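# Move the blue foam block, or else the box, onto the counter

## Task

Check whether a blue foam block is lying on the floor in this room. If one is, place it on the counter; if not, place the cardboard box on the counter. Nothing other than that one object may end up on the counter. The robot must not topple or finish leaning, or the task fails. The object must stay on the counter by itself at the end; it does not count if the robot is still holding it there.

## Robot and tools

Robot: a Hello Robot Stretch 3 with one arm. It has a two-wheeled base (0.33 m long, 0.34 m wide), a lift that rides up a mast, and a telescoping arm that reaches out to the robot's right side. The arm cannot move forward, so to shift the gripper forward or back you drive the base. The base only drives straight or turns in place, pivoting about a point between the wheels 0.05 m behind its front edge. With the arm pulled in and the wrist folded, a turn sweeps a circle of radius 0.28 m; an unfolded, level wrist reaches past that circle. Cameras: head_camera and nav_camera are on the head, aimed by head_pan_rad and head_tilt_rad; wrist_camera is on the gripper.

Frames: the base frame has its origin on the floor midway between the drive wheels, x forward, y left, z up. hand_pose is reported in it, at the point where the closed fingertips meet. The odometry frame is the base frame at the start. Heading is positive to the left, in -3.142 to 3.142.

execute_actions takes "actions", a list run in order; an empty list just returns the current state and images. Each action may hold "robot", "steps" (1 to 450 control steps at 30 per second, default 1) and "until". An action with only "steps" waits. "robot" is one command, a list of up to 8 commands run one after another (with {"pause_s": s}, s up to 15, as a wait item), or {"stop": true}, which brakes everything and clears the queue. A command can contain:
- "base": exactly one of {"translate_m": d}, a straight drive offset in metres from where the base is when that command begins, forward positive, |d| at most 1; or {"rotate_rad": d}, an in-place turn offset in radians, left (counter-clockwise seen from above) positive, |d| at most 3.2.
- "joints": an object of absolute joint targets by name; unnamed joints keep their previous targets. Ranges: lift_m 0 to 1.1 (arm height on the mast, metres); arm_m 0 to 0.52 (extension, metres); wrist_yaw_rad -1.345 to 4.42 (0 along the arm, positive toward the front, 3.0 folded over the base); wrist_pitch_rad -1.57 to 0.451 (0 level, negative tips fingers down); wrist_roll_rad -2.911 to 2.911 (0 fingers side by side); gripper_m -0.089 to 0.179 (larger is wider; actual fingertip gap is about 0.007 smaller when nearly shut, 0.025 smaller when fully open, zero below 0.007); head_pan_rad -3.953 to 1.73 (0 forward, positive left, -1.57 looks along the arm); head_tilt_rad -1.53 to 0.419 (negative looks down).
- "contact_limits": {"arm_m": e}, effort percent 1 to 100 at which that arm motion halts; smaller is gentler, too small halts immediately. It holds until the next arm_m command.
Motions in one command start together and keep running across later actions and while you think. A new command overrides at once and discards the rest of any older queue. Any out-of-range or malformed value rejects the whole call.

"until" ends the action early. {"robot": {"status": "ended"}} fires when nothing reports moving and no queue is running; use it with steps 450 to wait out a motion. You can also compare fields, e.g. {"lift_m": [">", 0.3]} or {"base_status": ["!=", "moving"]}, using =, !=, <, <=, >, >=; readings compare at three decimals, base offsets at four, so avoid "=" on readings. {"any": {"status": "ended"}} fires when any single motion or queue ends.

zoom_image: "camera" (head_camera, nav_camera or wrist_camera) and "region" [x0, y0, x1, y1] in pixels of that camera's latest image, top-left origin, at most 504 by 504.

finished_scene: "scene" is the number of the scene being ended. Call it only after all motion has ended; it cannot be reversed.

Result lines: base_status shows progress, e.g. (translate_m +0.12 of +0.30). joint_goals and joint_status per joint. Status words: moving, done (within tolerance), off_target (rested short and may still push), contact_stop (the lift or arm pressed something and went slack until commanded again), time_out, stopped, not_commanded, torque_fault (a wrist servo shut off for about 10 s after heavy strain; that joint is limp and refuses goals). refusals counts refused goals; queue is idle/running/done/dropped/stopped; queue_left counts commands not yet begun. Lines starting refused:, dropped: or replaced: explain outcomes. robot.on_its_own appears when the robot changed a goal itself, a joint is slack or off, a motor strains at rest, or base_tilt drifts 3 degrees or more from its start value. lidar_m gives 12 distances for 30-degree sectors, the 1st straight ahead and counting counter-clockwise (4th left, 7th behind, 10th right), in a plane 0.17 m above the floor. wrist_depth_mm and head_depth_mm are 7x7 grids of depth in mm. motor_effort is percent, positive pushes toward higher values, with a peak in brackets. base_odometry counts wheel turns, so slip reads as motion.

Practical rules: the base is fast (0.30 m/s, 1.9 rad/s) only when stowed: lift_m under 0.30, arm_m under 0.03, wrist_yaw_rad over 2.54; otherwise 0.10 m/s and 0.63 rad/s. Fold or unfold the wrist only with lift_m between 0.32 and 0.95, wrist_pitch_rad -0.4 and roll near 0; once folded, the lift may go down to 0.25. If yaw is under -0.4, keep pitch at -0.5 or lower. To grasp, command gripper_m below the object's width; to let go, open at least 0.02 beyond where the fingers made contact. The reading does not prove a grasp, so check the cameras. Avoid pushing the arm into rigid things with the gripper higher than about 0.45 m, repeated pushes after a contact_stop, and driving while the gripper pushes or hooks something fixed; all can tip the robot. If it snags or leans, reverse the last move in small steps, free the gripper, and lower lift_m to about 0.2 if needed. Loose objects may get nudged occasionally. Avoid drops, slams and hard shoves, and let the robot come fully to rest before finishing.

Each tool is called by a JSON object that holds its "name" and its "arguments".

## Session

{"name": "execute_actions", "arguments": {"actions": []}}

Scene clock: 0.00 s.
robot.base_odometry: x=+0.000 y=+0.000 heading=+0.000 (m, m, rad; robot's odometry frame)
robot.turned_by_wheels: +0.000 (rad since the last result)
robot.turned_by_imu: +0.000 (rad since the last result)
robot.base_tilt: forward=-1.9 right=-1.4 (deg)
robot.lidar_m: 1.52 1.54 1.52 1.67 1.49 1.47 1.16 2.25 2.22 2.46 1.40 1.39
robot.head_depth_mm: 2058 3132 3301 3343 1955 1396 1401 / 2068 2825 2924 2983 1914 1501 1501 / 2070 2526 2547 2581 1892 1632 1621 / 2094 2220 2253 2263 1855 1784 1782 / 1942 1992 2011 2045 1967 1970 1966 / 1784 1794 1822 1833 1828 1859 1890 / 1634 1645 1652 1678 1675 1695 1704
robot.base_status: not_commanded
robot.joint_positions: lift_m=+0.403 arm_m=-0.001 wrist_yaw_rad=+2.934 wrist_pitch_rad=-0.635 wrist_roll_rad=-0.007 gripper_m=+0.037 head_pan_rad=+0.004 head_tilt_rad=-0.023
robot.joint_goals: lift_m=+0.403 arm_m=-0.001 wrist_yaw_rad=+2.934 wrist_pitch_rad=-0.635 wrist_roll_rad=-0.007 gripper_m=+0.037 head_pan_rad=+0.004 head_tilt_rad=-0.023
robot.joint_status: lift_m=not_commanded arm_m=not_commanded wrist_yaw_rad=not_commanded wrist_pitch_rad=not_commanded wrist_roll_rad=not_commanded gripper_m=not_commanded head_pan_rad=not_commanded head_tilt_rad=not_commanded
robot.measured_speeds: translate_m=+0.000 rotate_rad=+0.000 lift_m=+0.000 arm_m=+0.000 wrist_yaw_rad=+0.000 wrist_pitch_rad=+0.000 wrist_roll_rad=+0.000 head_pan_rad=+0.000 head_tilt_rad=+0.000
robot: refusals=0 queue=idle queue_left=0
robot.motor_effort: left_wheel=+0 right_wheel=+1 lift_m=+35 arm_m=+0 wrist_yaw_rad=+0 wrist_pitch_rad=+4 wrist_roll_rad=+0 gripper_m=+1 head_pan_rad=+0 head_tilt_rad=+2 (%)
robot.hand_pose: x=+0.0183 y=+0.0440 z=+0.3708 quat_wxyz=(+0.289, +0.688, +0.151, +0.648) (m; robot's base frame)
robot.wrist_depth_mm: - - - - - - - / 851 - 889 931 969 - - / 729 - 760 782 806 824 835 / 635 636 664 670 686 700 712 / 559 571 - 594 608 613 618 / 506 - - 532 534 550 552 / - - - 487 480 491 498
pictures: head_camera (sideways: a quarter turn clockwise sets it upright), nav_camera (sideways: a quarter turn counterclockwise sets it upright), wrist_camera
Images, in order (width x height): head_camera 896x504, nav_camera 672x504, wrist_camera 644x364.

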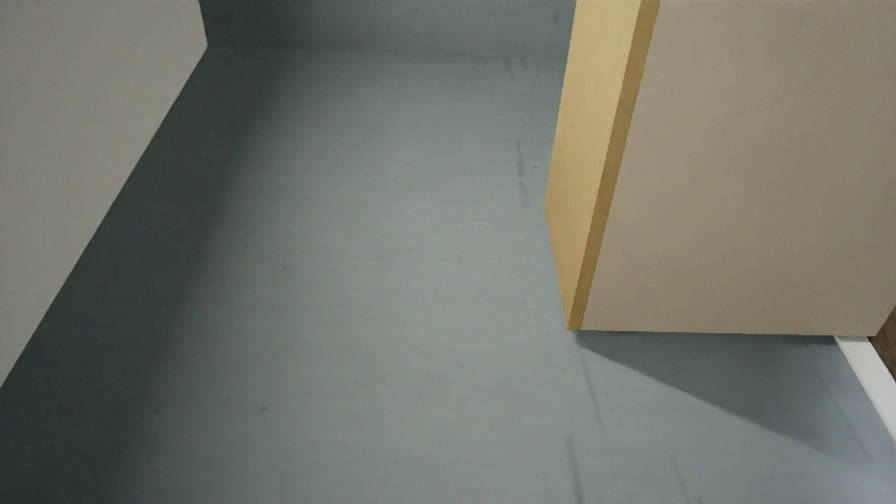

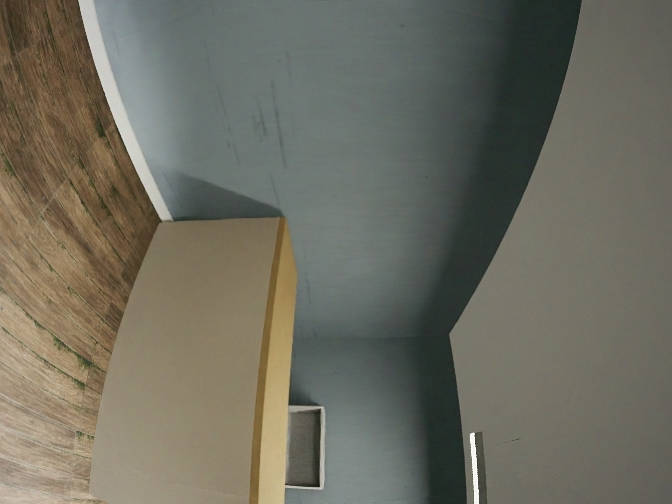

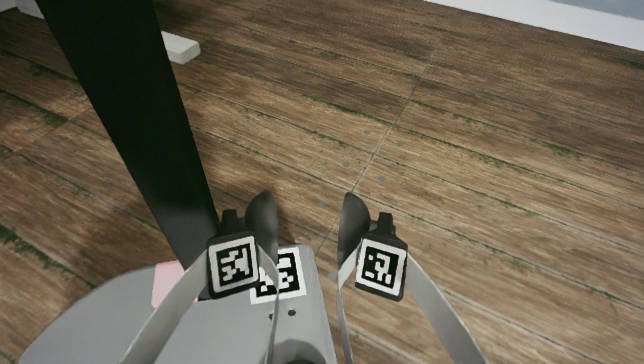

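{"name": "execute_actions", "arguments": {"actions": [{"robot":{"joints":{"head_pan_rad":-1.0,"head_tilt_rad":-0.7}},"steps":100,"until":{"robot":{"status":"ended"}}}]}}

{"name": "execute_actions", "arguments": {"actions": [{"robot":{"joints":{"head_pan_rad":-2.4}},"steps":100,"until":{"robot":{"status":"ended"}}}]}}

{"name": "execute_actions", "arguments": {"actions": [{"robot":{"joints":{"head_pan_rad":-3.8}},"steps":100,"until":{"robot":{"status":"ended"}}}]}}

Scene clock: 1.40 s.
robot.base_odometry: x=+0.000 y=+0.000 heading=+0.000 (m, m, rad; robot's odometry frame)
robot.turned_by_wheels: +0.000 (rad since the last result)
robot.turned_by_imu: +0.000 (rad since the last result)
robot.base_tilt: forward=-2.0 right=-1.5 (deg)
robot.lidar_m: 1.52 1.53 1.53 1.67 1.49 1.47 1.16 2.24 2.22 2.45 1.40 1.39
robot.head_depth_mm: 3186 3461 2546 1973 1629 1373 1193 / 3143 3343 2517 1995 1623 1379 1195 / 3047 3311 2541 1991 1626 1381 1190 / 2970 3217 2559 1944 1638 1381 1197 / 2851 1337 1515 1735 1627 1383 1201 / 2684 1310 1462 1668 1633 1381 1197 / 2561 1286 1419 1615 1621 1387 1193
robot.base_status: not_commanded
robot.joint_positions: lift_m=+0.403 arm_m=-0.001 wrist_yaw_rad=+2.934 wrist_pitch_rad=-0.635 wrist_roll_rad=-0.007 gripper_m=+0.037 head_pan_rad=-0.993 head_tilt_rad=-0.691
robot.joint_goals: lift_m=+0.403 arm_m=-0.001 wrist_yaw_rad=+2.934 wrist_pitch_rad=-0.635 wrist_roll_rad=-0.007 gripper_m=+0.037 head_pan_rad=-1.000 head_tilt_rad=-0.700
robot.joint_status: lift_m=not_commanded arm_m=not_commanded wrist_yaw_rad=not_commanded wrist_pitch_rad=not_commanded wrist_roll_rad=not_commanded gripper_m=not_commanded head_pan_rad=done head_tilt_rad=done
robot.measured_speeds: translate_m=+0.000 rotate_rad=+0.000 lift_m=+0.000 arm_m=+0.000 wrist_yaw_rad=+0.000 wrist_pitch_rad=+0.000 wrist_roll_rad=+0.000 head_pan_rad=+0.000 head_tilt_rad=+0.000
robot: refusals=0 queue=done queue_left=0
robot.motor_effort: left_wheel=+0(1) right_wheel=+1(0) lift_m=+35(35) arm_m=-1(0) wrist_yaw_rad=+0(1) wrist_pitch_rad=+4(4) wrist_roll_rad=+0(0) gripper_m=+0(0) head_pan_rad=-2(40) head_tilt_rad=-6(45) (%)
robot.hand_pose: x=+0.0183 y=+0.0440 z=+0.3708 quat_wxyz=(+0.289, +0.688, +0.151, +0.648) (m; robot's base frame)
robot.wrist_depth_mm: - - - - - - - / 864 - 900 928 960 - - / 729 - 770 774 798 815 842 / 632 634 672 675 690 685 731 / 565 567 - 589 603 609 619 / 504 - - 534 536 542 554 / - - - 490 482 498 500
pictures: head_camera (sideways: a quarter turn clockwise sets it upright), nav_camera (sideways: a quarter turn counterclockwise sets it upright), wrist_camera
Images, in order (width x height): head_camera 896x504, nav_camera 672x504, wrist_camera 644x364.

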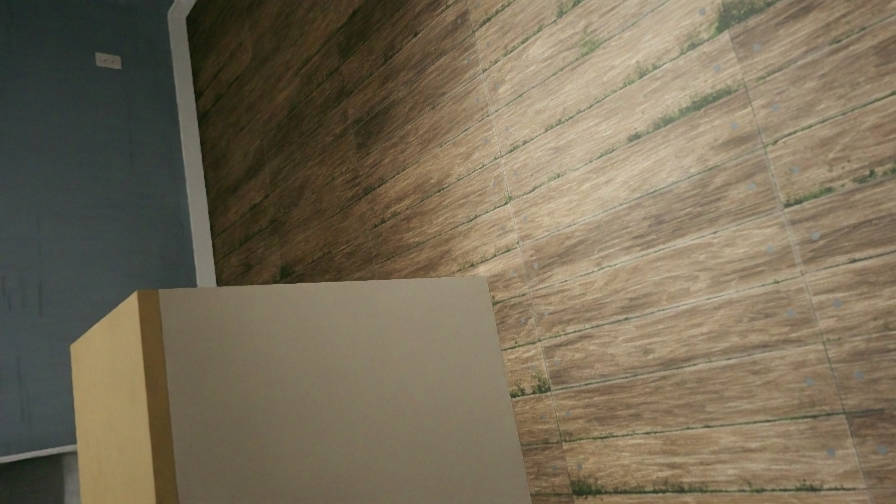

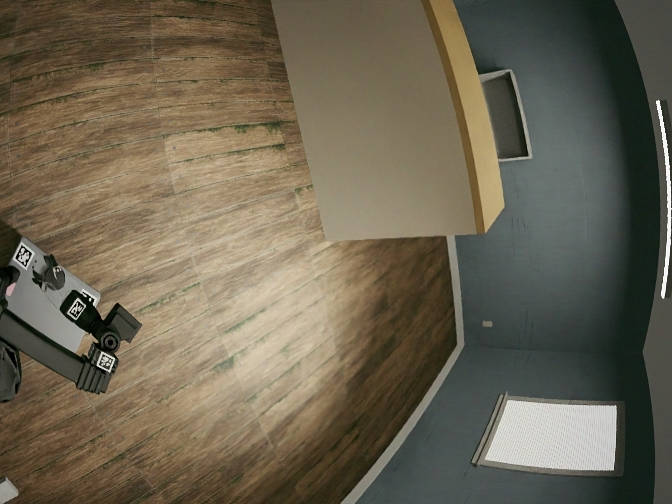

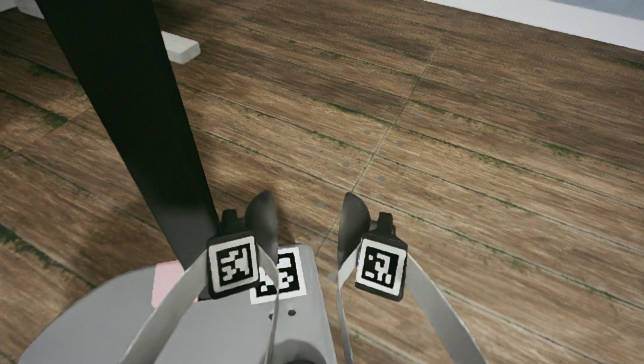

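Scene clock: 2.63 s.
robot.base_odometry: x=+0.000 y=+0.000 heading=+0.000 (m, m, rad; robot's odometry frame)
robot.turned_by_wheels: +0.000 (rad since the last result)
robot.turned_by_imu: +0.000 (rad since the last result)
robot.base_tilt: forward=-2.0 right=-1.4 (deg)
robot.lidar_m: 1.52 1.54 1.53 1.66 1.49 1.47 1.16 2.25 2.22 2.45 1.40 1.39
robot.head_depth_mm: 1992 2247 2447 1991 1623 1382 1192 / 1988 2195 2421 1975 1628 1383 1193 / 1976 2201 2396 1999 1632 1373 1193 / 1946 2161 2362 2001 1629 1374 1199 / 1923 2143 2366 2003 1628 1382 1200 / 1910 2147 2381 1999 1631 1385 1198 / 1903 2103 2347 1990 1630 1392 1197
robot.base_status: not_commanded
robot.joint_positions: lift_m=+0.403 arm_m=-0.001 wrist_yaw_rad=+2.934 wrist_pitch_rad=-0.635 wrist_roll_rad=-0.007 gripper_m=+0.037 head_pan_rad=-2.393 head_tilt_rad=-0.691
robot.joint_goals: lift_m=+0.403 arm_m=-0.001 wrist_yaw_rad=+2.934 wrist_pitch_rad=-0.635 wrist_roll_rad=-0.007 gripper_m=+0.037 head_pan_rad=-2.400 head_tilt_rad=-0.700
robot.joint_status: lift_m=not_commanded arm_m=not_commanded wrist_yaw_rad=not_commanded wrist_pitch_rad=not_commanded wrist_roll_rad=not_commanded gripper_m=not_commanded head_pan_rad=done head_tilt_rad=done
robot.measured_speeds: translate_m=+0.000 rotate_rad=+0.000 lift_m=+0.000 arm_m=+0.000 wrist_yaw_rad=+0.000 wrist_pitch_rad=+0.000 wrist_roll_rad=+0.000 head_pan_rad=+0.000 head_tilt_rad=+0.000
robot: refusals=0 queue=done queue_left=0
robot.motor_effort: left_wheel=+0(0) right_wheel=+1(1) lift_m=+35(35) arm_m=-1(0) wrist_yaw_rad=+1(1) wrist_pitch_rad=+4(4) wrist_roll_rad=+0(0) gripper_m=+0(0) head_pan_rad=-3(37) head_tilt_rad=-5(5) (%)
robot.hand_pose: x=+0.0183 y=+0.0440 z=+0.3708 quat_wxyz=(+0.289, +0.688, +0.151, +0.648) (m; robot's base frame)
robot.wrist_depth_mm: - - - - - - - / 862 - 909 920 962 - - / 724 - 763 776 802 818 846 / 632 636 667 672 686 692 713 / 564 575 - 590 605 609 627 / 507 - - 530 537 545 554 / - - - 485 485 494 496
pictures: head_camera (sideways: a quarter turn clockwise sets it upright), nav_camera (sideways: a quarter turn counterclockwise sets it upright), wrist_camera
Images, in order (width x height): head_camera 896x504, nav_camera 672x504, wrist_camera 644x364.

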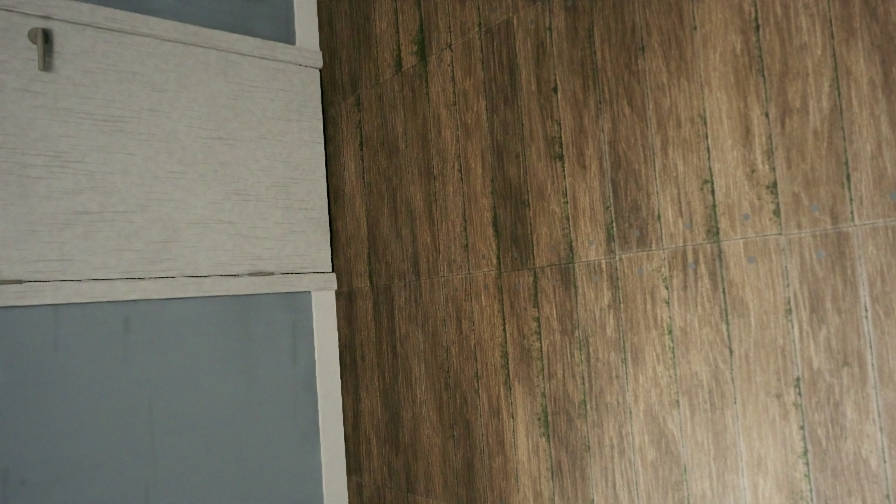

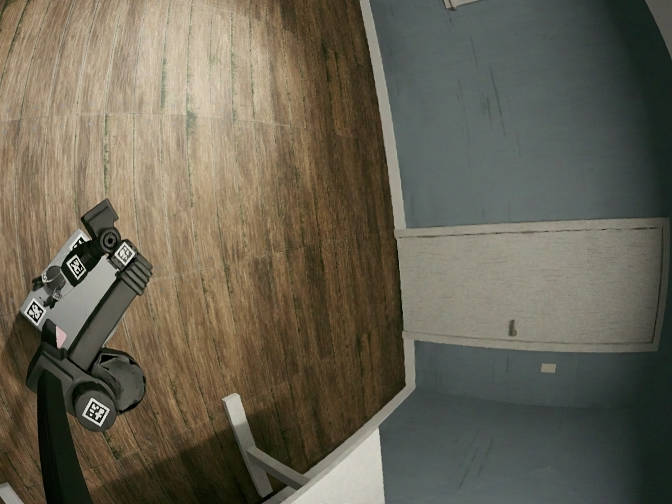

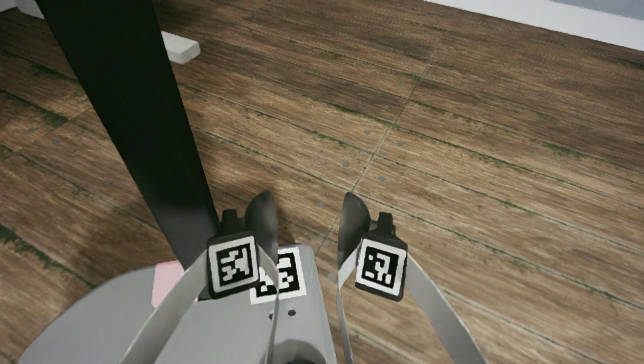

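Scene clock: 3.87 s.
robot.base_odometry: x=+0.000 y=+0.000 heading=+0.000 (m, m, rad; robot's odometry frame)
robot.turned_by_wheels: +0.000 (rad since the last result)
robot.turned_by_imu: +0.000 (rad since the last result)
robot.base_tilt: forward=-1.9 right=-1.4 (deg)
robot.lidar_m: 1.52 1.54 1.52 1.66 1.49 1.47 1.16 2.25 2.22 2.46 1.40 1.39
robot.head_depth_mm: 1243 1366 1134 914 - - - / 1250 1374 1131 911 1634 1403 - / 1259 1386 1134 910 1636 1385 1188 / 1262 1386 1136 916 1628 1375 1205 / 1277 1403 1138 917 1626 1379 1216 / 1291 1411 1097 915 1633 1387 1198 / 1288 1423 1146 921 1543 1394 1198
robot.base_status: not_commanded
robot.joint_positions: lift_m=+0.403 arm_m=-0.001 wrist_yaw_rad=+2.934 wrist_pitch_rad=-0.635 wrist_roll_rad=-0.007 gripper_m=+0.037 head_pan_rad=-3.793 head_tilt_rad=-0.692
robot.joint_goals: lift_m=+0.403 arm_m=-0.001 wrist_yaw_rad=+2.934 wrist_pitch_rad=-0.635 wrist_roll_rad=-0.007 gripper_m=+0.037 head_pan_rad=-3.800 head_tilt_rad=-0.700
robot.joint_status: lift_m=not_commanded arm_m=not_commanded wrist_yaw_rad=not_commanded wrist_pitch_rad=not_commanded wrist_roll_rad=not_commanded gripper_m=not_commanded head_pan_rad=done head_tilt_rad=done
robot.measured_speeds: translate_m=+0.000 rotate_rad=+0.000 lift_m=+0.000 arm_m=+0.000 wrist_yaw_rad=+0.000 wrist_pitch_rad=+0.000 wrist_roll_rad=+0.000 head_pan_rad=+0.000 head_tilt_rad=+0.000
robot: refusals=0 queue=done queue_left=0
robot.motor_effort: left_wheel=-1(1) right_wheel=+0(0) lift_m=+35(35) arm_m=+0(0) wrist_yaw_rad=+0(1) wrist_pitch_rad=+4(4) wrist_roll_rad=+0(0) gripper_m=+0(0) head_pan_rad=-3(36) head_tilt_rad=-5(5) (%)
robot.hand_pose: x=+0.0183 y=+0.0440 z=+0.3708 quat_wxyz=(+0.289, +0.688, +0.151, +0.648) (m; robot's base frame)
robot.wrist_depth_mm: - - - - - - - / 858 - 898 931 958 - - / 734 - 768 779 806 829 837 / 646 630 672 678 686 703 714 / 563 571 - 589 604 611 626 / 507 - - 530 534 545 553 / - - - 488 483 497 499
pictures: head_camera (sideways: a quarter turn clockwise sets it upright), nav_camera (sideways: a quarter turn counterclockwise sets it upright), wrist_camera
Images, in order (width x height): head_camera 896x504, nav_camera 672x504, wrist_camera 644x364.

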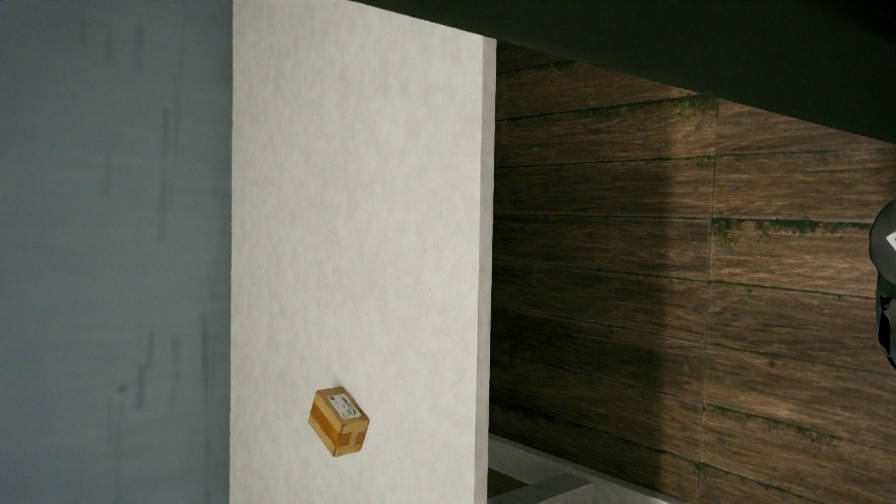

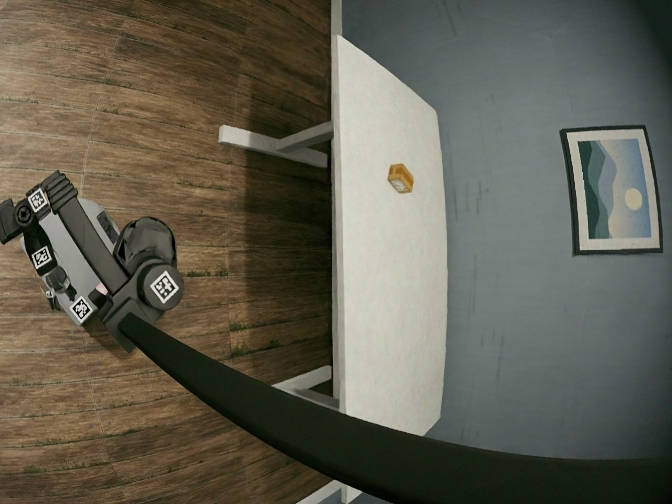

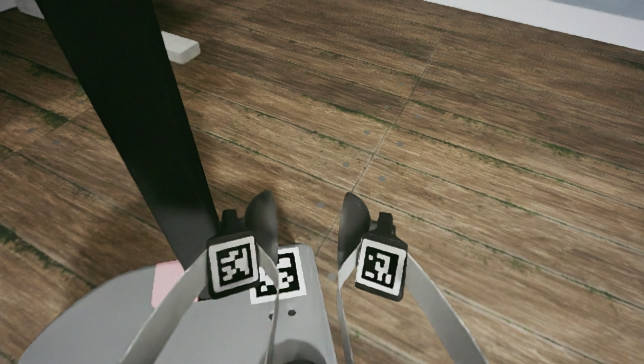

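{"name": "execute_actions", "arguments": {"actions": [{"robot":{"joints":{"head_pan_rad":1.1,"lift_m":0.25}},"steps":200,"until":{"robot":{"status":"ended"}}}]}}

Scene clock: 6.57 s.
robot.base_odometry: x=+0.000 y=+0.000 heading=+0.000 (m, m, rad; robot's odometry frame)
robot.turned_by_wheels: +0.000 (rad since the last result)
robot.turned_by_imu: +0.000 (rad since the last result)
robot.base_tilt: forward=-2.0 right=-1.4 (deg)
robot.lidar_m: 1.52 1.54 1.53 1.67 1.49 1.47 1.16 2.25 2.22 2.45 1.40 1.39
robot.head_depth_mm: 1260 1389 1563 1780 1619 1376 1191 / 1279 1431 1614 1808 1632 1373 1192 / 1305 1462 1646 1861 1624 1372 1202 / 1335 1496 1699 1885 1630 1377 1196 / 1374 1542 1750 1946 1633 1377 1198 / 1397 1577 1807 1958 1638 1377 1200 / 1438 1625 1849 1996 1644 1387 1203
robot.base_status: not_commanded
robot.joint_positions: lift_m=+0.251 arm_m=-0.001 wrist_yaw_rad=+2.934 wrist_pitch_rad=-0.635 wrist_roll_rad=-0.007 gripper_m=+0.037 head_pan_rad=+1.093 head_tilt_rad=-0.692
robot.joint_goals: lift_m=+0.250 arm_m=-0.001 wrist_yaw_rad=+2.934 wrist_pitch_rad=-0.635 wrist_roll_rad=-0.007 gripper_m=+0.037 head_pan_rad=+1.100 head_tilt_rad=-0.700
robot.joint_status: lift_m=done arm_m=not_commanded wrist_yaw_rad=not_commanded wrist_pitch_rad=not_commanded wrist_roll_rad=not_commanded gripper_m=not_commanded head_pan_rad=done head_tilt_rad=done
robot.measured_speeds: translate_m=+0.000 rotate_rad=+0.000 lift_m=+0.000 arm_m=+0.000 wrist_yaw_rad=+0.000 wrist_pitch_rad=+0.000 wrist_roll_rad=+0.000 head_pan_rad=+0.000 head_tilt_rad=+0.000
robot: refusals=0 queue=done queue_left=0
robot.motor_effort: left_wheel=-1(1) right_wheel=+0(0) lift_m=+16(35) arm_m=+0(1) wrist_yaw_rad=+0(0) wrist_pitch_rad=+4(4) wrist_roll_rad=+0(0) gripper_m=+0(1) head_pan_rad=+3(41) head_tilt_rad=-5(5) (%)
robot.hand_pose: x=+0.0183 y=+0.0440 z=+0.2180 quat_wxyz=(+0.289, +0.688, +0.151, +0.648) (m; robot's base frame)
robot.wrist_depth_mm: 724 767 790 802 837 873 905 / 602 - 633 656 673 687 713 / 515 - 545 548 564 576 590 / 462 - - 492 485 496 506 / - - - - 428 433 440 / - - - - 378 383 390 / - - - - 339 346 350
pictures: head_camera (sideways: a quarter turn clockwise sets it upright), nav_camera (sideways: a quarter turn counterclockwise sets it upright), wrist_camera
Images, in order (width x height): head_camera 896x504, nav_camera 672x504, wrist_camera 644x364.

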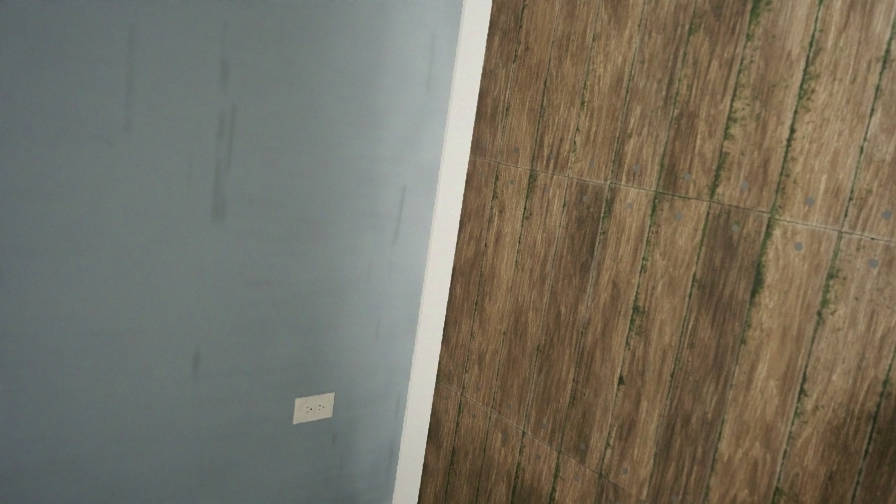

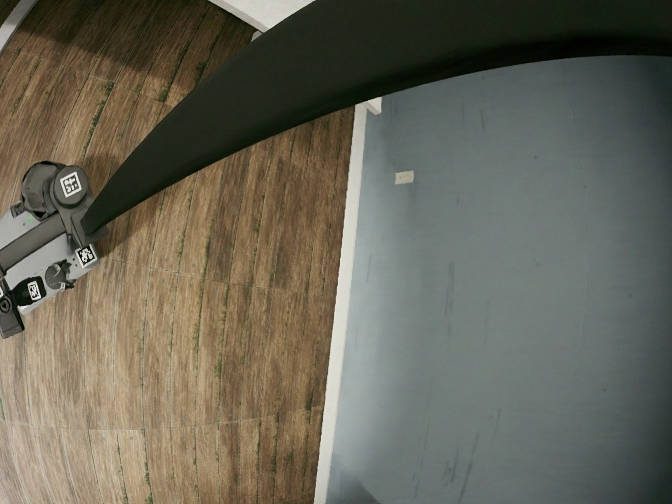

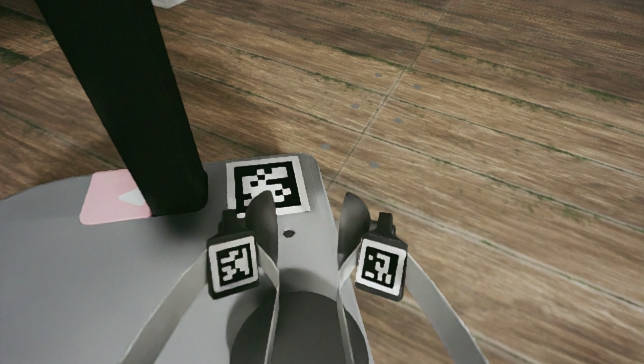

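{"name": "execute_actions", "arguments": {"actions": [{"robot":[{"base":{"rotate_rad":-1.27},"joints":{"head_pan_rad":-2.4,"head_tilt_rad":-0.45}},{"base":{"translate_m":1.0}}],"steps":400,"until":{"robot":{"status":"ended"}}}]}}

{"name": "execute_actions", "arguments": {"actions": [{"robot":{"base":{"translate_m":1.0},"joints":{"head_pan_rad":1.3,"head_tilt_rad":-0.7}},"steps":400,"until":{"robot":{"status":"ended"}}}]}}

Scene clock: 14.07 s.
robot.base_odometry: x=+0.296 y=-0.955 heading=-1.270 (m, m, rad; robot's odometry frame)
robot.turned_by_wheels: -1.270 (rad since the last result)
robot.turned_by_imu: -1.263 (rad since the last result)
robot.base_tilt: forward=-1.9 right=-1.4 (deg)
robot.lidar_m: 2.23 2.43 0.62 0.75 1.75 2.13 2.18 1.82 2.35 1.79 1.68 1.72
robot.head_depth_mm: 1864 2026 2068 2361 2108 1649 1369 / 1928 2069 2062 2415 2113 1653 1363 / 1944 2105 2216 2473 2032 1657 1366 / 1989 2152 2324 2503 2078 1656 1361 / 2034 2195 2380 2603 2084 1648 1361 / 2070 2237 2441 2623 2101 1658 1365 / 2099 2299 2485 2646 2110 1646 1363
robot.base_status: done (translate_m +1.0000 of +1.0000)
robot.joint_positions: lift_m=+0.251 arm_m=-0.001 wrist_yaw_rad=+2.934 wrist_pitch_rad=-0.635 wrist_roll_rad=-0.007 gripper_m=+0.037 head_pan_rad=-2.393 head_tilt_rad=-0.457
robot.joint_goals: lift_m=+0.250 arm_m=-0.001 wrist_yaw_rad=+2.934 wrist_pitch_rad=-0.635 wrist_roll_rad=-0.007 gripper_m=+0.037 head_pan_rad=-2.400 head_tilt_rad=-0.450
robot.joint_status: lift_m=done arm_m=not_commanded wrist_yaw_rad=not_commanded wrist_pitch_rad=not_commanded wrist_roll_rad=not_commanded gripper_m=not_commanded head_pan_rad=done head_tilt_rad=done
robot.measured_speeds: translate_m=+0.000 rotate_rad=+0.000 lift_m=+0.000 arm_m=+0.000 wrist_yaw_rad=+0.000 wrist_pitch_rad=+0.000 wrist_roll_rad=+0.000 head_pan_rad=+0.000 head_tilt_rad=+0.000
robot: refusals=0 queue=done queue_left=0
robot.motor_effort: left_wheel=+2(15) right_wheel=-1(5) lift_m=+16(16) arm_m=+0(0) wrist_yaw_rad=+0(0) wrist_pitch_rad=+4(4) wrist_roll_rad=+0(0) gripper_m=+0(0) head_pan_rad=-3(37) head_tilt_rad=+4(26) (%)
robot.hand_pose: x=+0.0183 y=+0.0440 z=+0.2179 quat_wxyz=(+0.289, +0.688, +0.151, +0.648) (m; robot's base frame)
robot.wrist_depth_mm: 719 764 784 741 649 815 891 / 610 - 638 656 665 697 720 / 516 - 538 551 563 582 586 / 463 - - 492 481 493 499 / - - - - 426 429 439 / - - - - 374 384 391 / - - - - 342 347 351
pictures: head_camera (sideways: a quarter turn clockwise sets it upright), nav_camera (sideways: a quarter turn counterclockwise sets it upright), wrist_camera
Images, in order (width x height): head_camera 896x504, nav_camera 672x504, wrist_camera 644x364.

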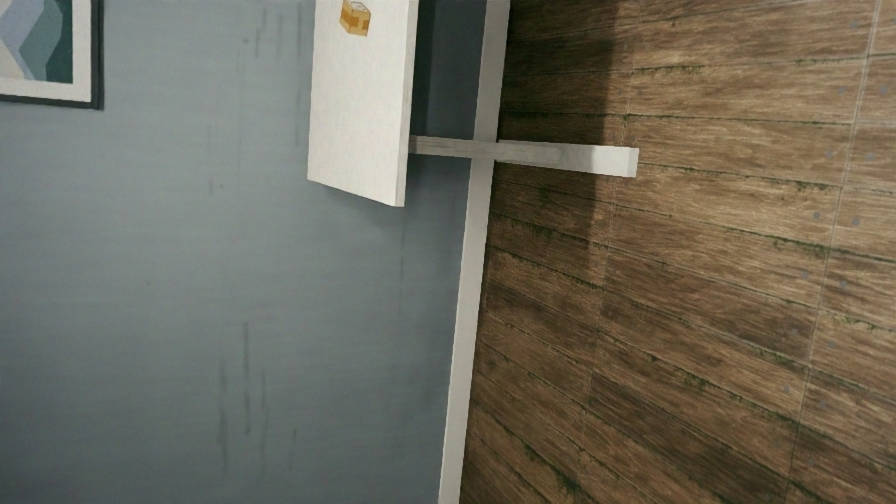

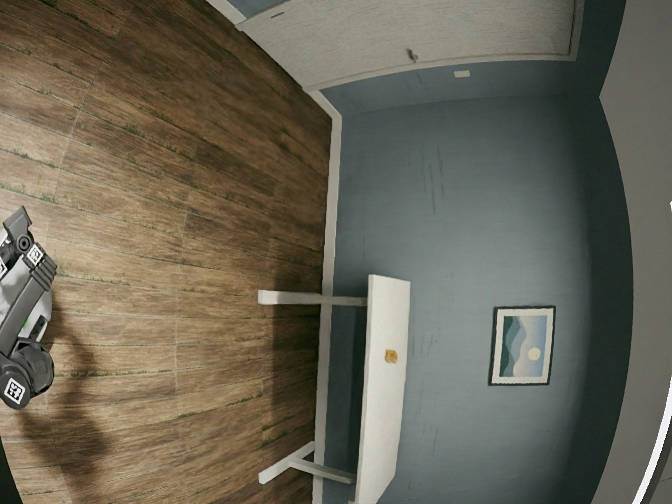

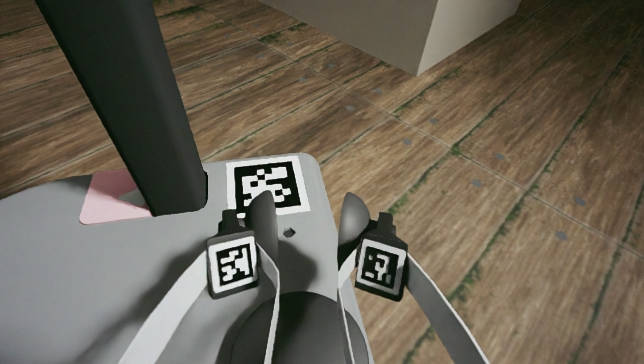

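Scene clock: 19.00 s.
robot.base_odometry: x=+0.593 y=-1.910 heading=-1.270 (m, m, rad; robot's odometry frame)
robot.turned_by_wheels: +0.000 (rad since the last result)
robot.turned_by_imu: +0.002 (rad since the last result)
robot.base_tilt: forward=-1.9 right=-1.4 (deg)
robot.lidar_m: 1.50 1.65 1.66 0.85 0.80 0.82 3.18 2.69 1.73 1.20 1.13 1.15
robot.head_depth_mm: 1536 1670 1832 1929 1614 1377 1194 / 1589 1770 2000 1994 1629 1370 1200 / 1480 1670 1906 1980 1627 1374 1196 / 1856 2011 2255 1986 1620 1379 1196 / 2007 2188 2380 2000 1641 1384 1200 / 1961 2600 2469 1995 1627 1381 1191 / 2525 2806 2550 1999 1602 1297 1192
robot.base_status: done (translate_m +1.0000 of +1.0000)
robot.joint_positions: lift_m=+0.251 arm_m=-0.001 wrist_yaw_rad=+2.934 wrist_pitch_rad=-0.635 wrist_roll_rad=-0.007 gripper_m=+0.037 head_pan_rad=+1.293 head_tilt_rad=-0.692
robot.joint_goals: lift_m=+0.250 arm_m=-0.001 wrist_yaw_rad=+2.934 wrist_pitch_rad=-0.635 wrist_roll_rad=-0.007 gripper_m=+0.037 head_pan_rad=+1.300 head_tilt_rad=-0.700
robot.joint_status: lift_m=done arm_m=not_commanded wrist_yaw_rad=not_commanded wrist_pitch_rad=not_commanded wrist_roll_rad=not_commanded gripper_m=not_commanded head_pan_rad=done head_tilt_rad=done
robot.measured_speeds: translate_m=+0.000 rotate_rad=+0.000 lift_m=+0.000 arm_m=+0.000 wrist_yaw_rad=+0.000 wrist_pitch_rad=+0.000 wrist_roll_rad=+0.000 head_pan_rad=+0.000 head_tilt_rad=+0.000
robot: refusals=0 queue=done queue_left=0
robot.motor_effort: left_wheel=+2(13) right_wheel=-1(4) lift_m=+16(16) arm_m=-1(0) wrist_yaw_rad=-1(0) wrist_pitch_rad=+4(4) wrist_roll_rad=+0(0) gripper_m=+0(0) head_pan_rad=+3(41) head_tilt_rad=-5(27) (%)
robot.hand_pose: x=+0.0183 y=+0.0440 z=+0.2179 quat_wxyz=(+0.289, +0.688, +0.151, +0.648) (m; robot's base frame)
robot.wrist_depth_mm: 618 766 777 794 838 869 894 / 608 - 643 652 669 688 715 / 513 - 538 551 564 577 594 / 464 - - 489 481 492 501 / - - - - 427 431 439 / - - - - 379 384 389 / - - - - 339 348 349
pictures: head_camera (sideways: a quarter turn clockwise sets it upright), nav_camera (sideways: a quarter turn counterclockwise sets it upright), wrist_camera
Images, in order (width x height): head_camera 896x504, nav_camera 672x504, wrist_camera 644x364.

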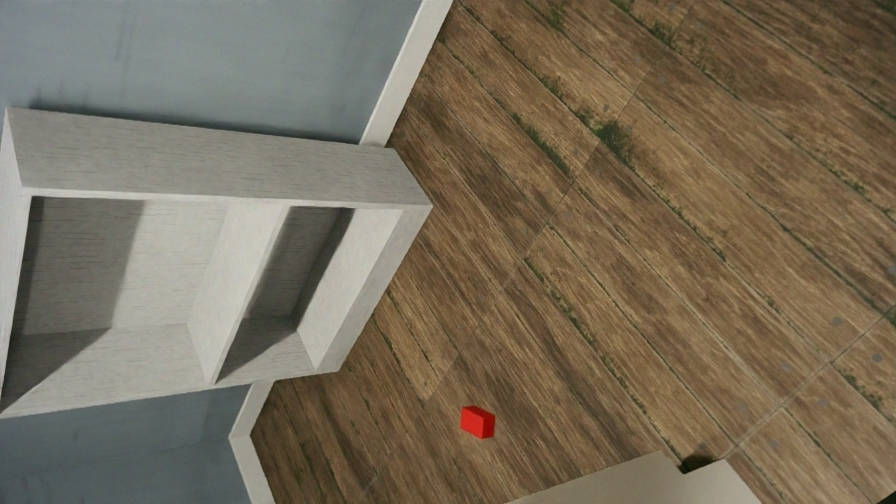

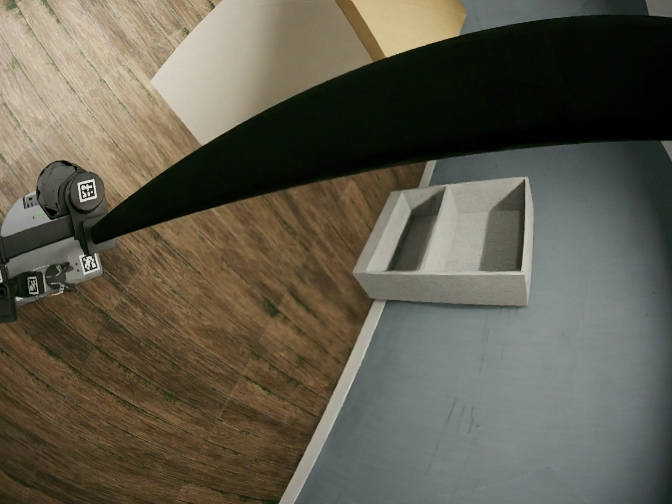

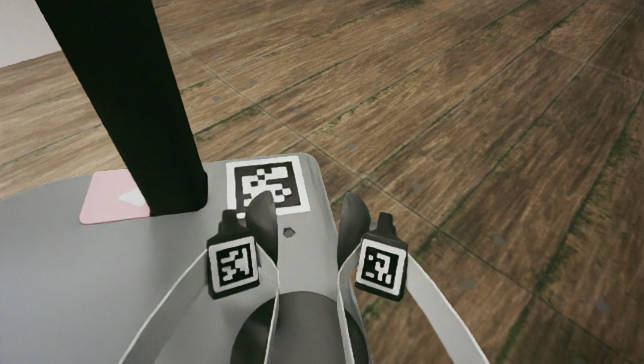

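A red block; need to see the strip right behind the counter.

{"name": "execute_actions", "arguments": {"actions": [{"robot":[{"base":{"rotate_rad":0.6}},{"base":{"translate_m":0.65},"joints":{"head_pan_rad":1.35,"head_tilt_rad":-0.6}},{"base":{"rotate_rad":0.9},"joints":{"head_pan_rad":0.6}}],"steps":400,"until":{"robot":{"status":"ended"}}}]}}

Scene clock: 26.50 s.
robot.base_odometry: x=+1.102 y=-2.314 heading=+0.230 (m, m, rad; robot's odometry frame)
robot.turned_by_wheels: +1.500 (rad since the last result)
robot.turned_by_imu: +1.495 (rad since the last result)
robot.base_tilt: forward=-1.9 right=-1.4 (deg)
robot.lidar_m: 1.21 1.92 0.87 1.00 3.77 1.90 1.23 1.13 1.14 1.09 1.00 1.01
robot.head_depth_mm: 2250 2459 2670 2052 1766 1457 1243 / 2247 2461 2728 2230 1761 1447 1243 / 2237 2475 2712 2227 1767 1459 1252 / 2244 2476 2712 2225 1741 1455 1240 / 2237 2464 2638 2233 1767 1468 1250 / 2216 1706 1667 1661 1655 1462 1251 / 2212 1435 1099 1093 1090 1246 1255
robot.base_status: done (rotate_rad +0.8999 of +0.9000)
robot.joint_positions: lift_m=+0.251 arm_m=-0.001 wrist_yaw_rad=+2.934 wrist_pitch_rad=-0.635 wrist_roll_rad=-0.007 gripper_m=+0.037 head_pan_rad=+0.607 head_tilt_rad=-0.605
robot.joint_goals: lift_m=+0.250 arm_m=-0.001 wrist_yaw_rad=+2.934 wrist_pitch_rad=-0.635 wrist_roll_rad=-0.007 gripper_m=+0.037 head_pan_rad=+0.600 head_tilt_rad=-0.600
robot.joint_status: lift_m=done arm_m=not_commanded wrist_yaw_rad=not_commanded wrist_pitch_rad=not_commanded wrist_roll_rad=not_commanded gripper_m=not_commanded head_pan_rad=done head_tilt_rad=done
robot.measured_speeds: translate_m=+0.000 rotate_rad=+0.000 lift_m=+0.000 arm_m=+0.000 wrist_yaw_rad=+0.000 wrist_pitch_rad=+0.000 wrist_roll_rad=+0.000 head_pan_rad=+0.000 head_tilt_rad=+0.000
robot: refusals=0 queue=done queue_left=0
robot.motor_effort: left_wheel=-4(14) right_wheel=+3(8) lift_m=+16(16) arm_m=+0(0) wrist_yaw_rad=+0(0) wrist_pitch_rad=+4(4) wrist_roll_rad=+0(0) gripper_m=+0(1) head_pan_rad=-2(33) head_tilt_rad=+3(16) (%)
robot.hand_pose: x=+0.0183 y=+0.0440 z=+0.2179 quat_wxyz=(+0.289, +0.688, +0.151, +0.648) (m; robot's base frame)
robot.wrist_depth_mm: 719 771 773 796 835 874 897 / 599 - 638 664 679 696 713 / 517 - 544 552 563 572 595 / 462 - - 489 490 493 503 / - - - - 426 434 439 / - - - - 376 385 388 / - - - - 339 347 348
pictures: head_camera (sideways: a quarter turn clockwise sets it upright), nav_camera (sideways: a quarter turn counterclockwise sets it upright), wrist_camera
Images, in order (width x height): head_camera 896x504, nav_camera 672x504, wrist_camera 644x364.

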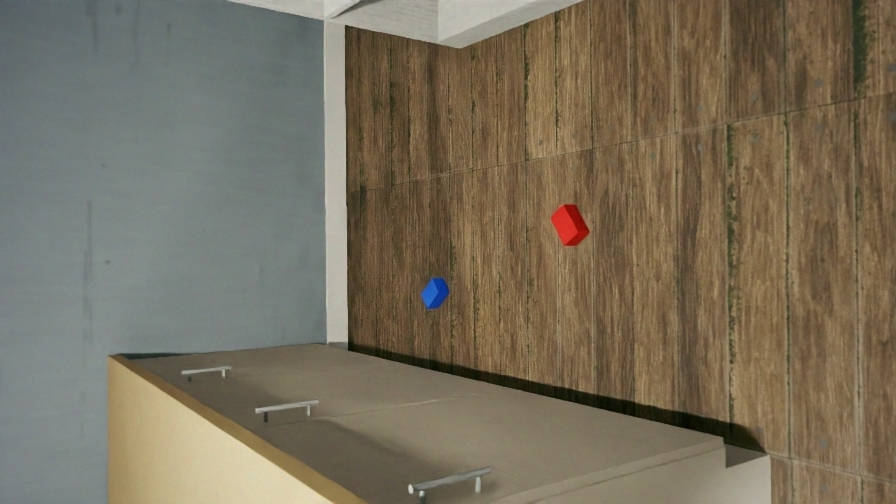

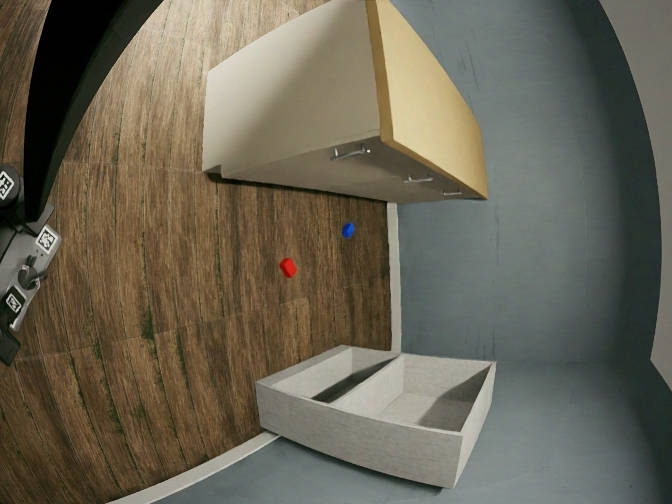

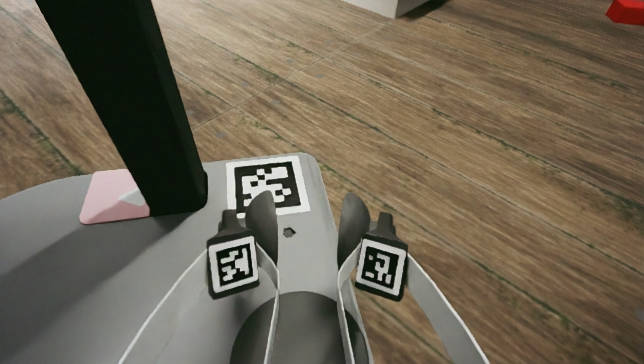

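{"name": "execute_actions", "arguments": {"actions": [{"robot":[{"base":{"rotate_rad":0.04}},{"base":{"translate_m":0.8},"joints":{"head_pan_rad":-2.9,"head_tilt_rad":-0.9}},{"base":{"rotate_rad":-2.575}}],"steps":400,"until":{"robot":{"status":"ended"}}}]}}

Scene clock: 35.40 s.
robot.base_odometry: x=+1.873 y=-2.101 heading=-2.305 (m, m, rad; robot's odometry frame)
robot.turned_by_wheels: -2.535 (rad since the last result)
robot.turned_by_imu: -2.525 (rad since the last result)
robot.base_tilt: forward=-1.9 right=-1.4 (deg)
robot.lidar_m: 1.78 0.80 0.56 0.53 0.54 0.41 1.17 1.20 0.84 0.81 2.67 1.87
robot.head_depth_mm: 1765 2010 1900 1528 1322 1115 1108 / 1804 2074 1908 1617 1411 1245 - / 1841 2109 1901 1625 1415 1252 - / 1887 2121 1921 1639 1421 1257 1173 / 1935 2164 1934 1625 1393 1254 1162 / 1688 1806 1884 1640 1431 1260 1131 / 1378 1475 1567 1632 1431 1265 1135
robot.base_status: done (rotate_rad -2.5749 of -2.5750)
robot.joint_positions: lift_m=+0.251 arm_m=-0.001 wrist_yaw_rad=+2.934 wrist_pitch_rad=-0.635 wrist_roll_rad=-0.007 gripper_m=+0.037 head_pan_rad=-2.894 head_tilt_rad=-0.890
robot.joint_goals: lift_m=+0.250 arm_m=-0.001 wrist_yaw_rad=+2.934 wrist_pitch_rad=-0.635 wrist_roll_rad=-0.007 gripper_m=+0.037 head_pan_rad=-2.900 head_tilt_rad=-0.900
robot.joint_status: lift_m=done arm_m=not_commanded wrist_yaw_rad=not_commanded wrist_pitch_rad=not_commanded wrist_roll_rad=not_commanded gripper_m=not_commanded head_pan_rad=done head_tilt_rad=done
robot.measured_speeds: translate_m=+0.000 rotate_rad=+0.000 lift_m=+0.000 arm_m=+0.000 wrist_yaw_rad=+0.000 wrist_pitch_rad=+0.000 wrist_roll_rad=+0.000 head_pan_rad=+0.000 head_tilt_rad=+0.000
robot: refusals=0 queue=done queue_left=0
robot.motor_effort: left_wheel=+3(16) right_wheel=-2(8) lift_m=+16(16) arm_m=-1(1) wrist_yaw_rad=+0(0) wrist_pitch_rad=+4(4) wrist_roll_rad=+0(0) gripper_m=+0(0) head_pan_rad=-2(39) head_tilt_rad=-6(32) (%)
robot.hand_pose: x=+0.0183 y=+0.0440 z=+0.2179 quat_wxyz=(+0.289, +0.688, +0.151, +0.648) (m; robot's base frame)
robot.wrist_depth_mm: 480 516 540 578 624 666 728 / 517 - 586 623 661 690 714 / 521 - 539 549 565 579 590 / 465 - - 487 488 495 502 / - - - - 428 433 439 / - - - - 376 384 392 / - - - - 340 346 351
pictures: head_camera (sideways: a quarter turn clockwise sets it upright), nav_camera (sideways: a quarter turn counterclockwise sets it upright), wrist_camera
Images, in order (width x height): head_camera 896x504, nav_camera 672x504, wrist_camera 644x364.

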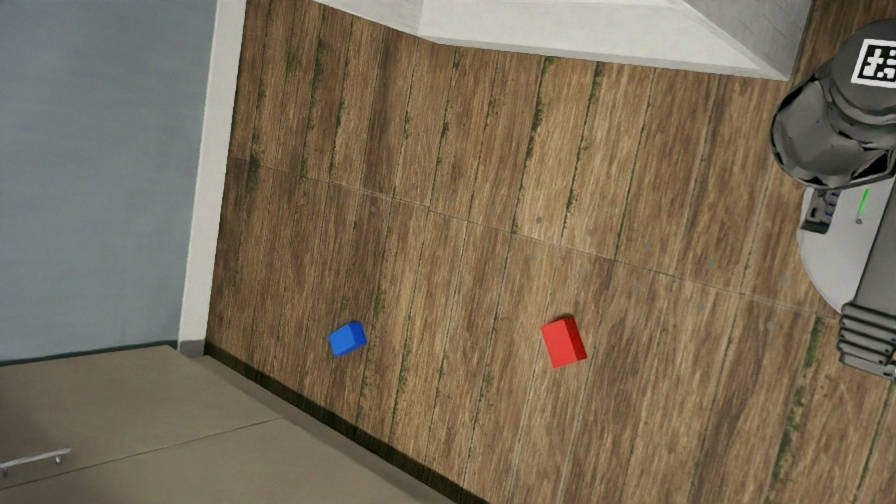

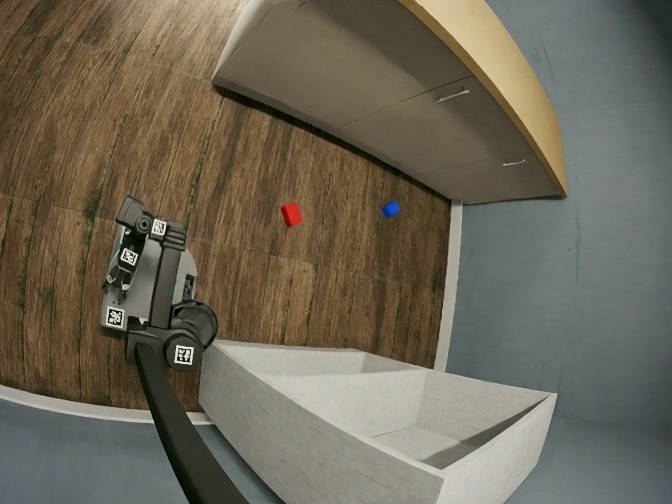

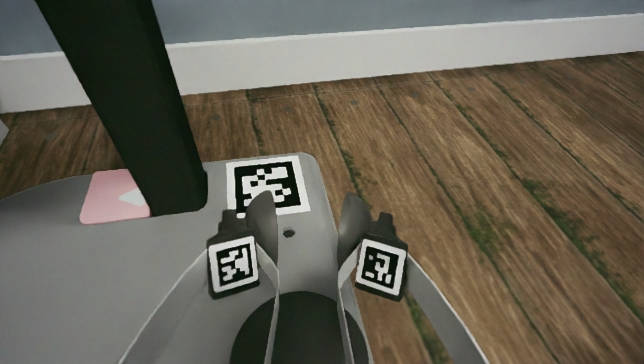

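{"name": "execute_actions", "arguments": {"actions": [{"robot":{"base":{"translate_m":-0.5},"joints":{"head_pan_rad":-2.5,"head_tilt_rad":-1.2}},"steps":400,"until":{"robot":{"status":"ended"}}}]}}

Scene clock: 39.00 s.
robot.base_odometry: x=+2.208 y=-1.729 heading=-2.304 (m, m, rad; robot's odometry frame)
robot.turned_by_wheels: +0.001 (rad since the last result)
robot.turned_by_imu: +0.013 (rad since the last result)
robot.base_tilt: forward=-2.0 right=-1.4 (deg)
robot.lidar_m: 2.28 0.76 0.20 0.39 0.46 0.62 0.68 1.20 0.86 0.82 0.84 2.39
robot.head_depth_mm: 1617 1577 1449 1344 1272 - 675 / 1687 1587 1463 1340 1269 - 1003 / 1714 1585 1465 1350 1283 - 1081 / 1454 1606 1466 1353 1292 - 1109 / 1263 1557 1479 1360 1268 1169 1114 / 1115 1298 1474 1367 1271 1195 1125 / 996 1139 1426 1376 1280 1195 1121
robot.base_status: off_target (translate_m -0.4999 of -0.5000)
robot.joint_positions: lift_m=+0.251 arm_m=-0.001 wrist_yaw_rad=+2.934 wrist_pitch_rad=-0.636 wrist_roll_rad=-0.007 gripper_m=+0.037 head_pan_rad=-2.505 head_tilt_rad=-1.187
robot.joint_goals: lift_m=+0.250 arm_m=-0.001 wrist_yaw_rad=+2.934 wrist_pitch_rad=-0.636 wrist_roll_rad=-0.007 gripper_m=+0.037 head_pan_rad=-2.500 head_tilt_rad=-1.200
robot.joint_status: lift_m=done arm_m=not_commanded wrist_yaw_rad=not_commanded wrist_pitch_rad=not_commanded wrist_roll_rad=not_commanded gripper_m=not_commanded head_pan_rad=done head_tilt_rad=done
robot.measured_speeds: translate_m=+0.000 rotate_rad=+0.000 lift_m=+0.000 arm_m=+0.000 wrist_yaw_rad=+0.000 wrist_pitch_rad=+0.000 wrist_roll_rad=+0.000 head_pan_rad=+0.000 head_tilt_rad=+0.000
robot: refusals=0 queue=done queue_left=0
robot.on_its_own: left_wheel is at rest, and its effort (+19) is outside its rest range (-18 to +18); right_wheel is at rest, and its effort (-35) is outside its rest range (-18 to +18)
robot.motor_effort: left_wheel=+19(20) right_wheel=-35(46) lift_m=+17(17) arm_m=+0(1) wrist_yaw_rad=+0(0) wrist_pitch_rad=+4(5) wrist_roll_rad=+0(0) gripper_m=-1(0) head_pan_rad=+2(25) head_tilt_rad=-8(34) (%)
robot.hand_pose: x=+0.0183 y=+0.0439 z=+0.2178 quat_wxyz=(+0.289, +0.688, +0.151, +0.648) (m; robot's base frame)
robot.wrist_depth_mm: 411 442 455 446 267 642 691 / 429 - 461 443 622 677 710 / 373 - 392 389 548 572 592 / 336 - - 355 481 493 508 / - - - - 431 434 438 / - - - - 376 386 392 / - - - - 341 349 349
pictures: head_camera (sideways: a quarter turn clockwise sets it upright), nav_camera (sideways: a quarter turn counterclockwise sets it upright), wrist_camera
Images, in order (width x height): head_camera 896x504, nav_camera 672x504, wrist_camera 644x364.

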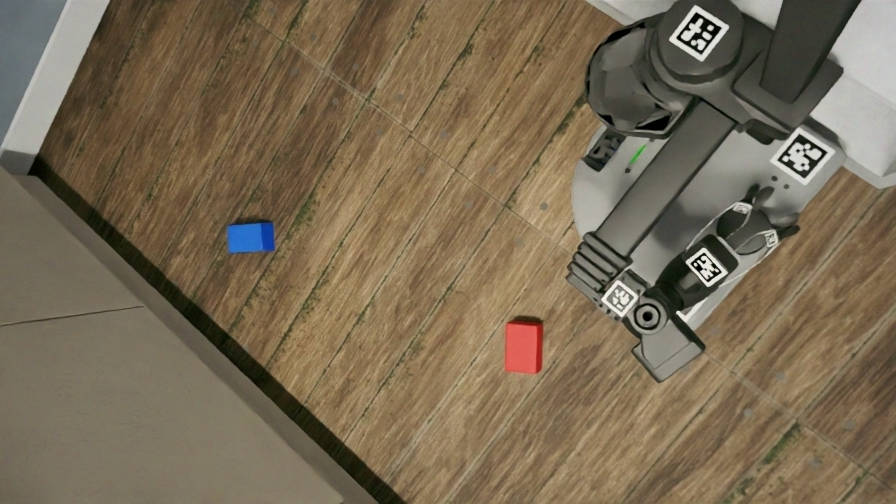

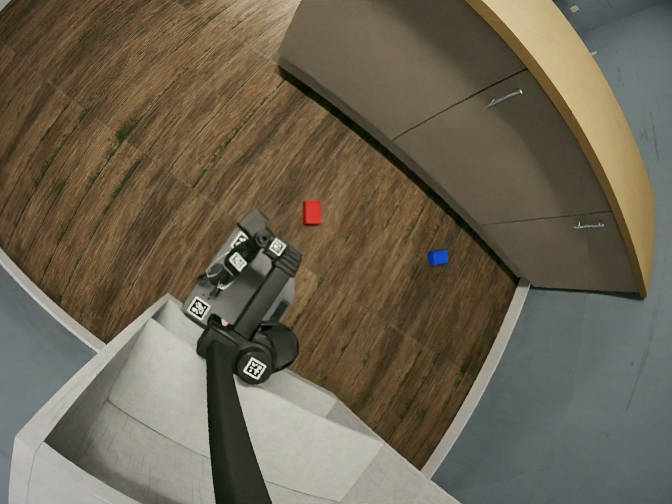

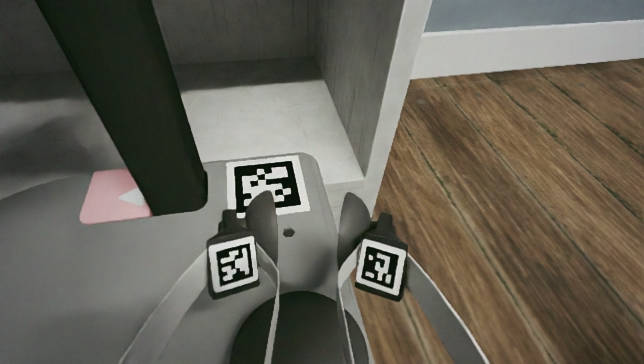

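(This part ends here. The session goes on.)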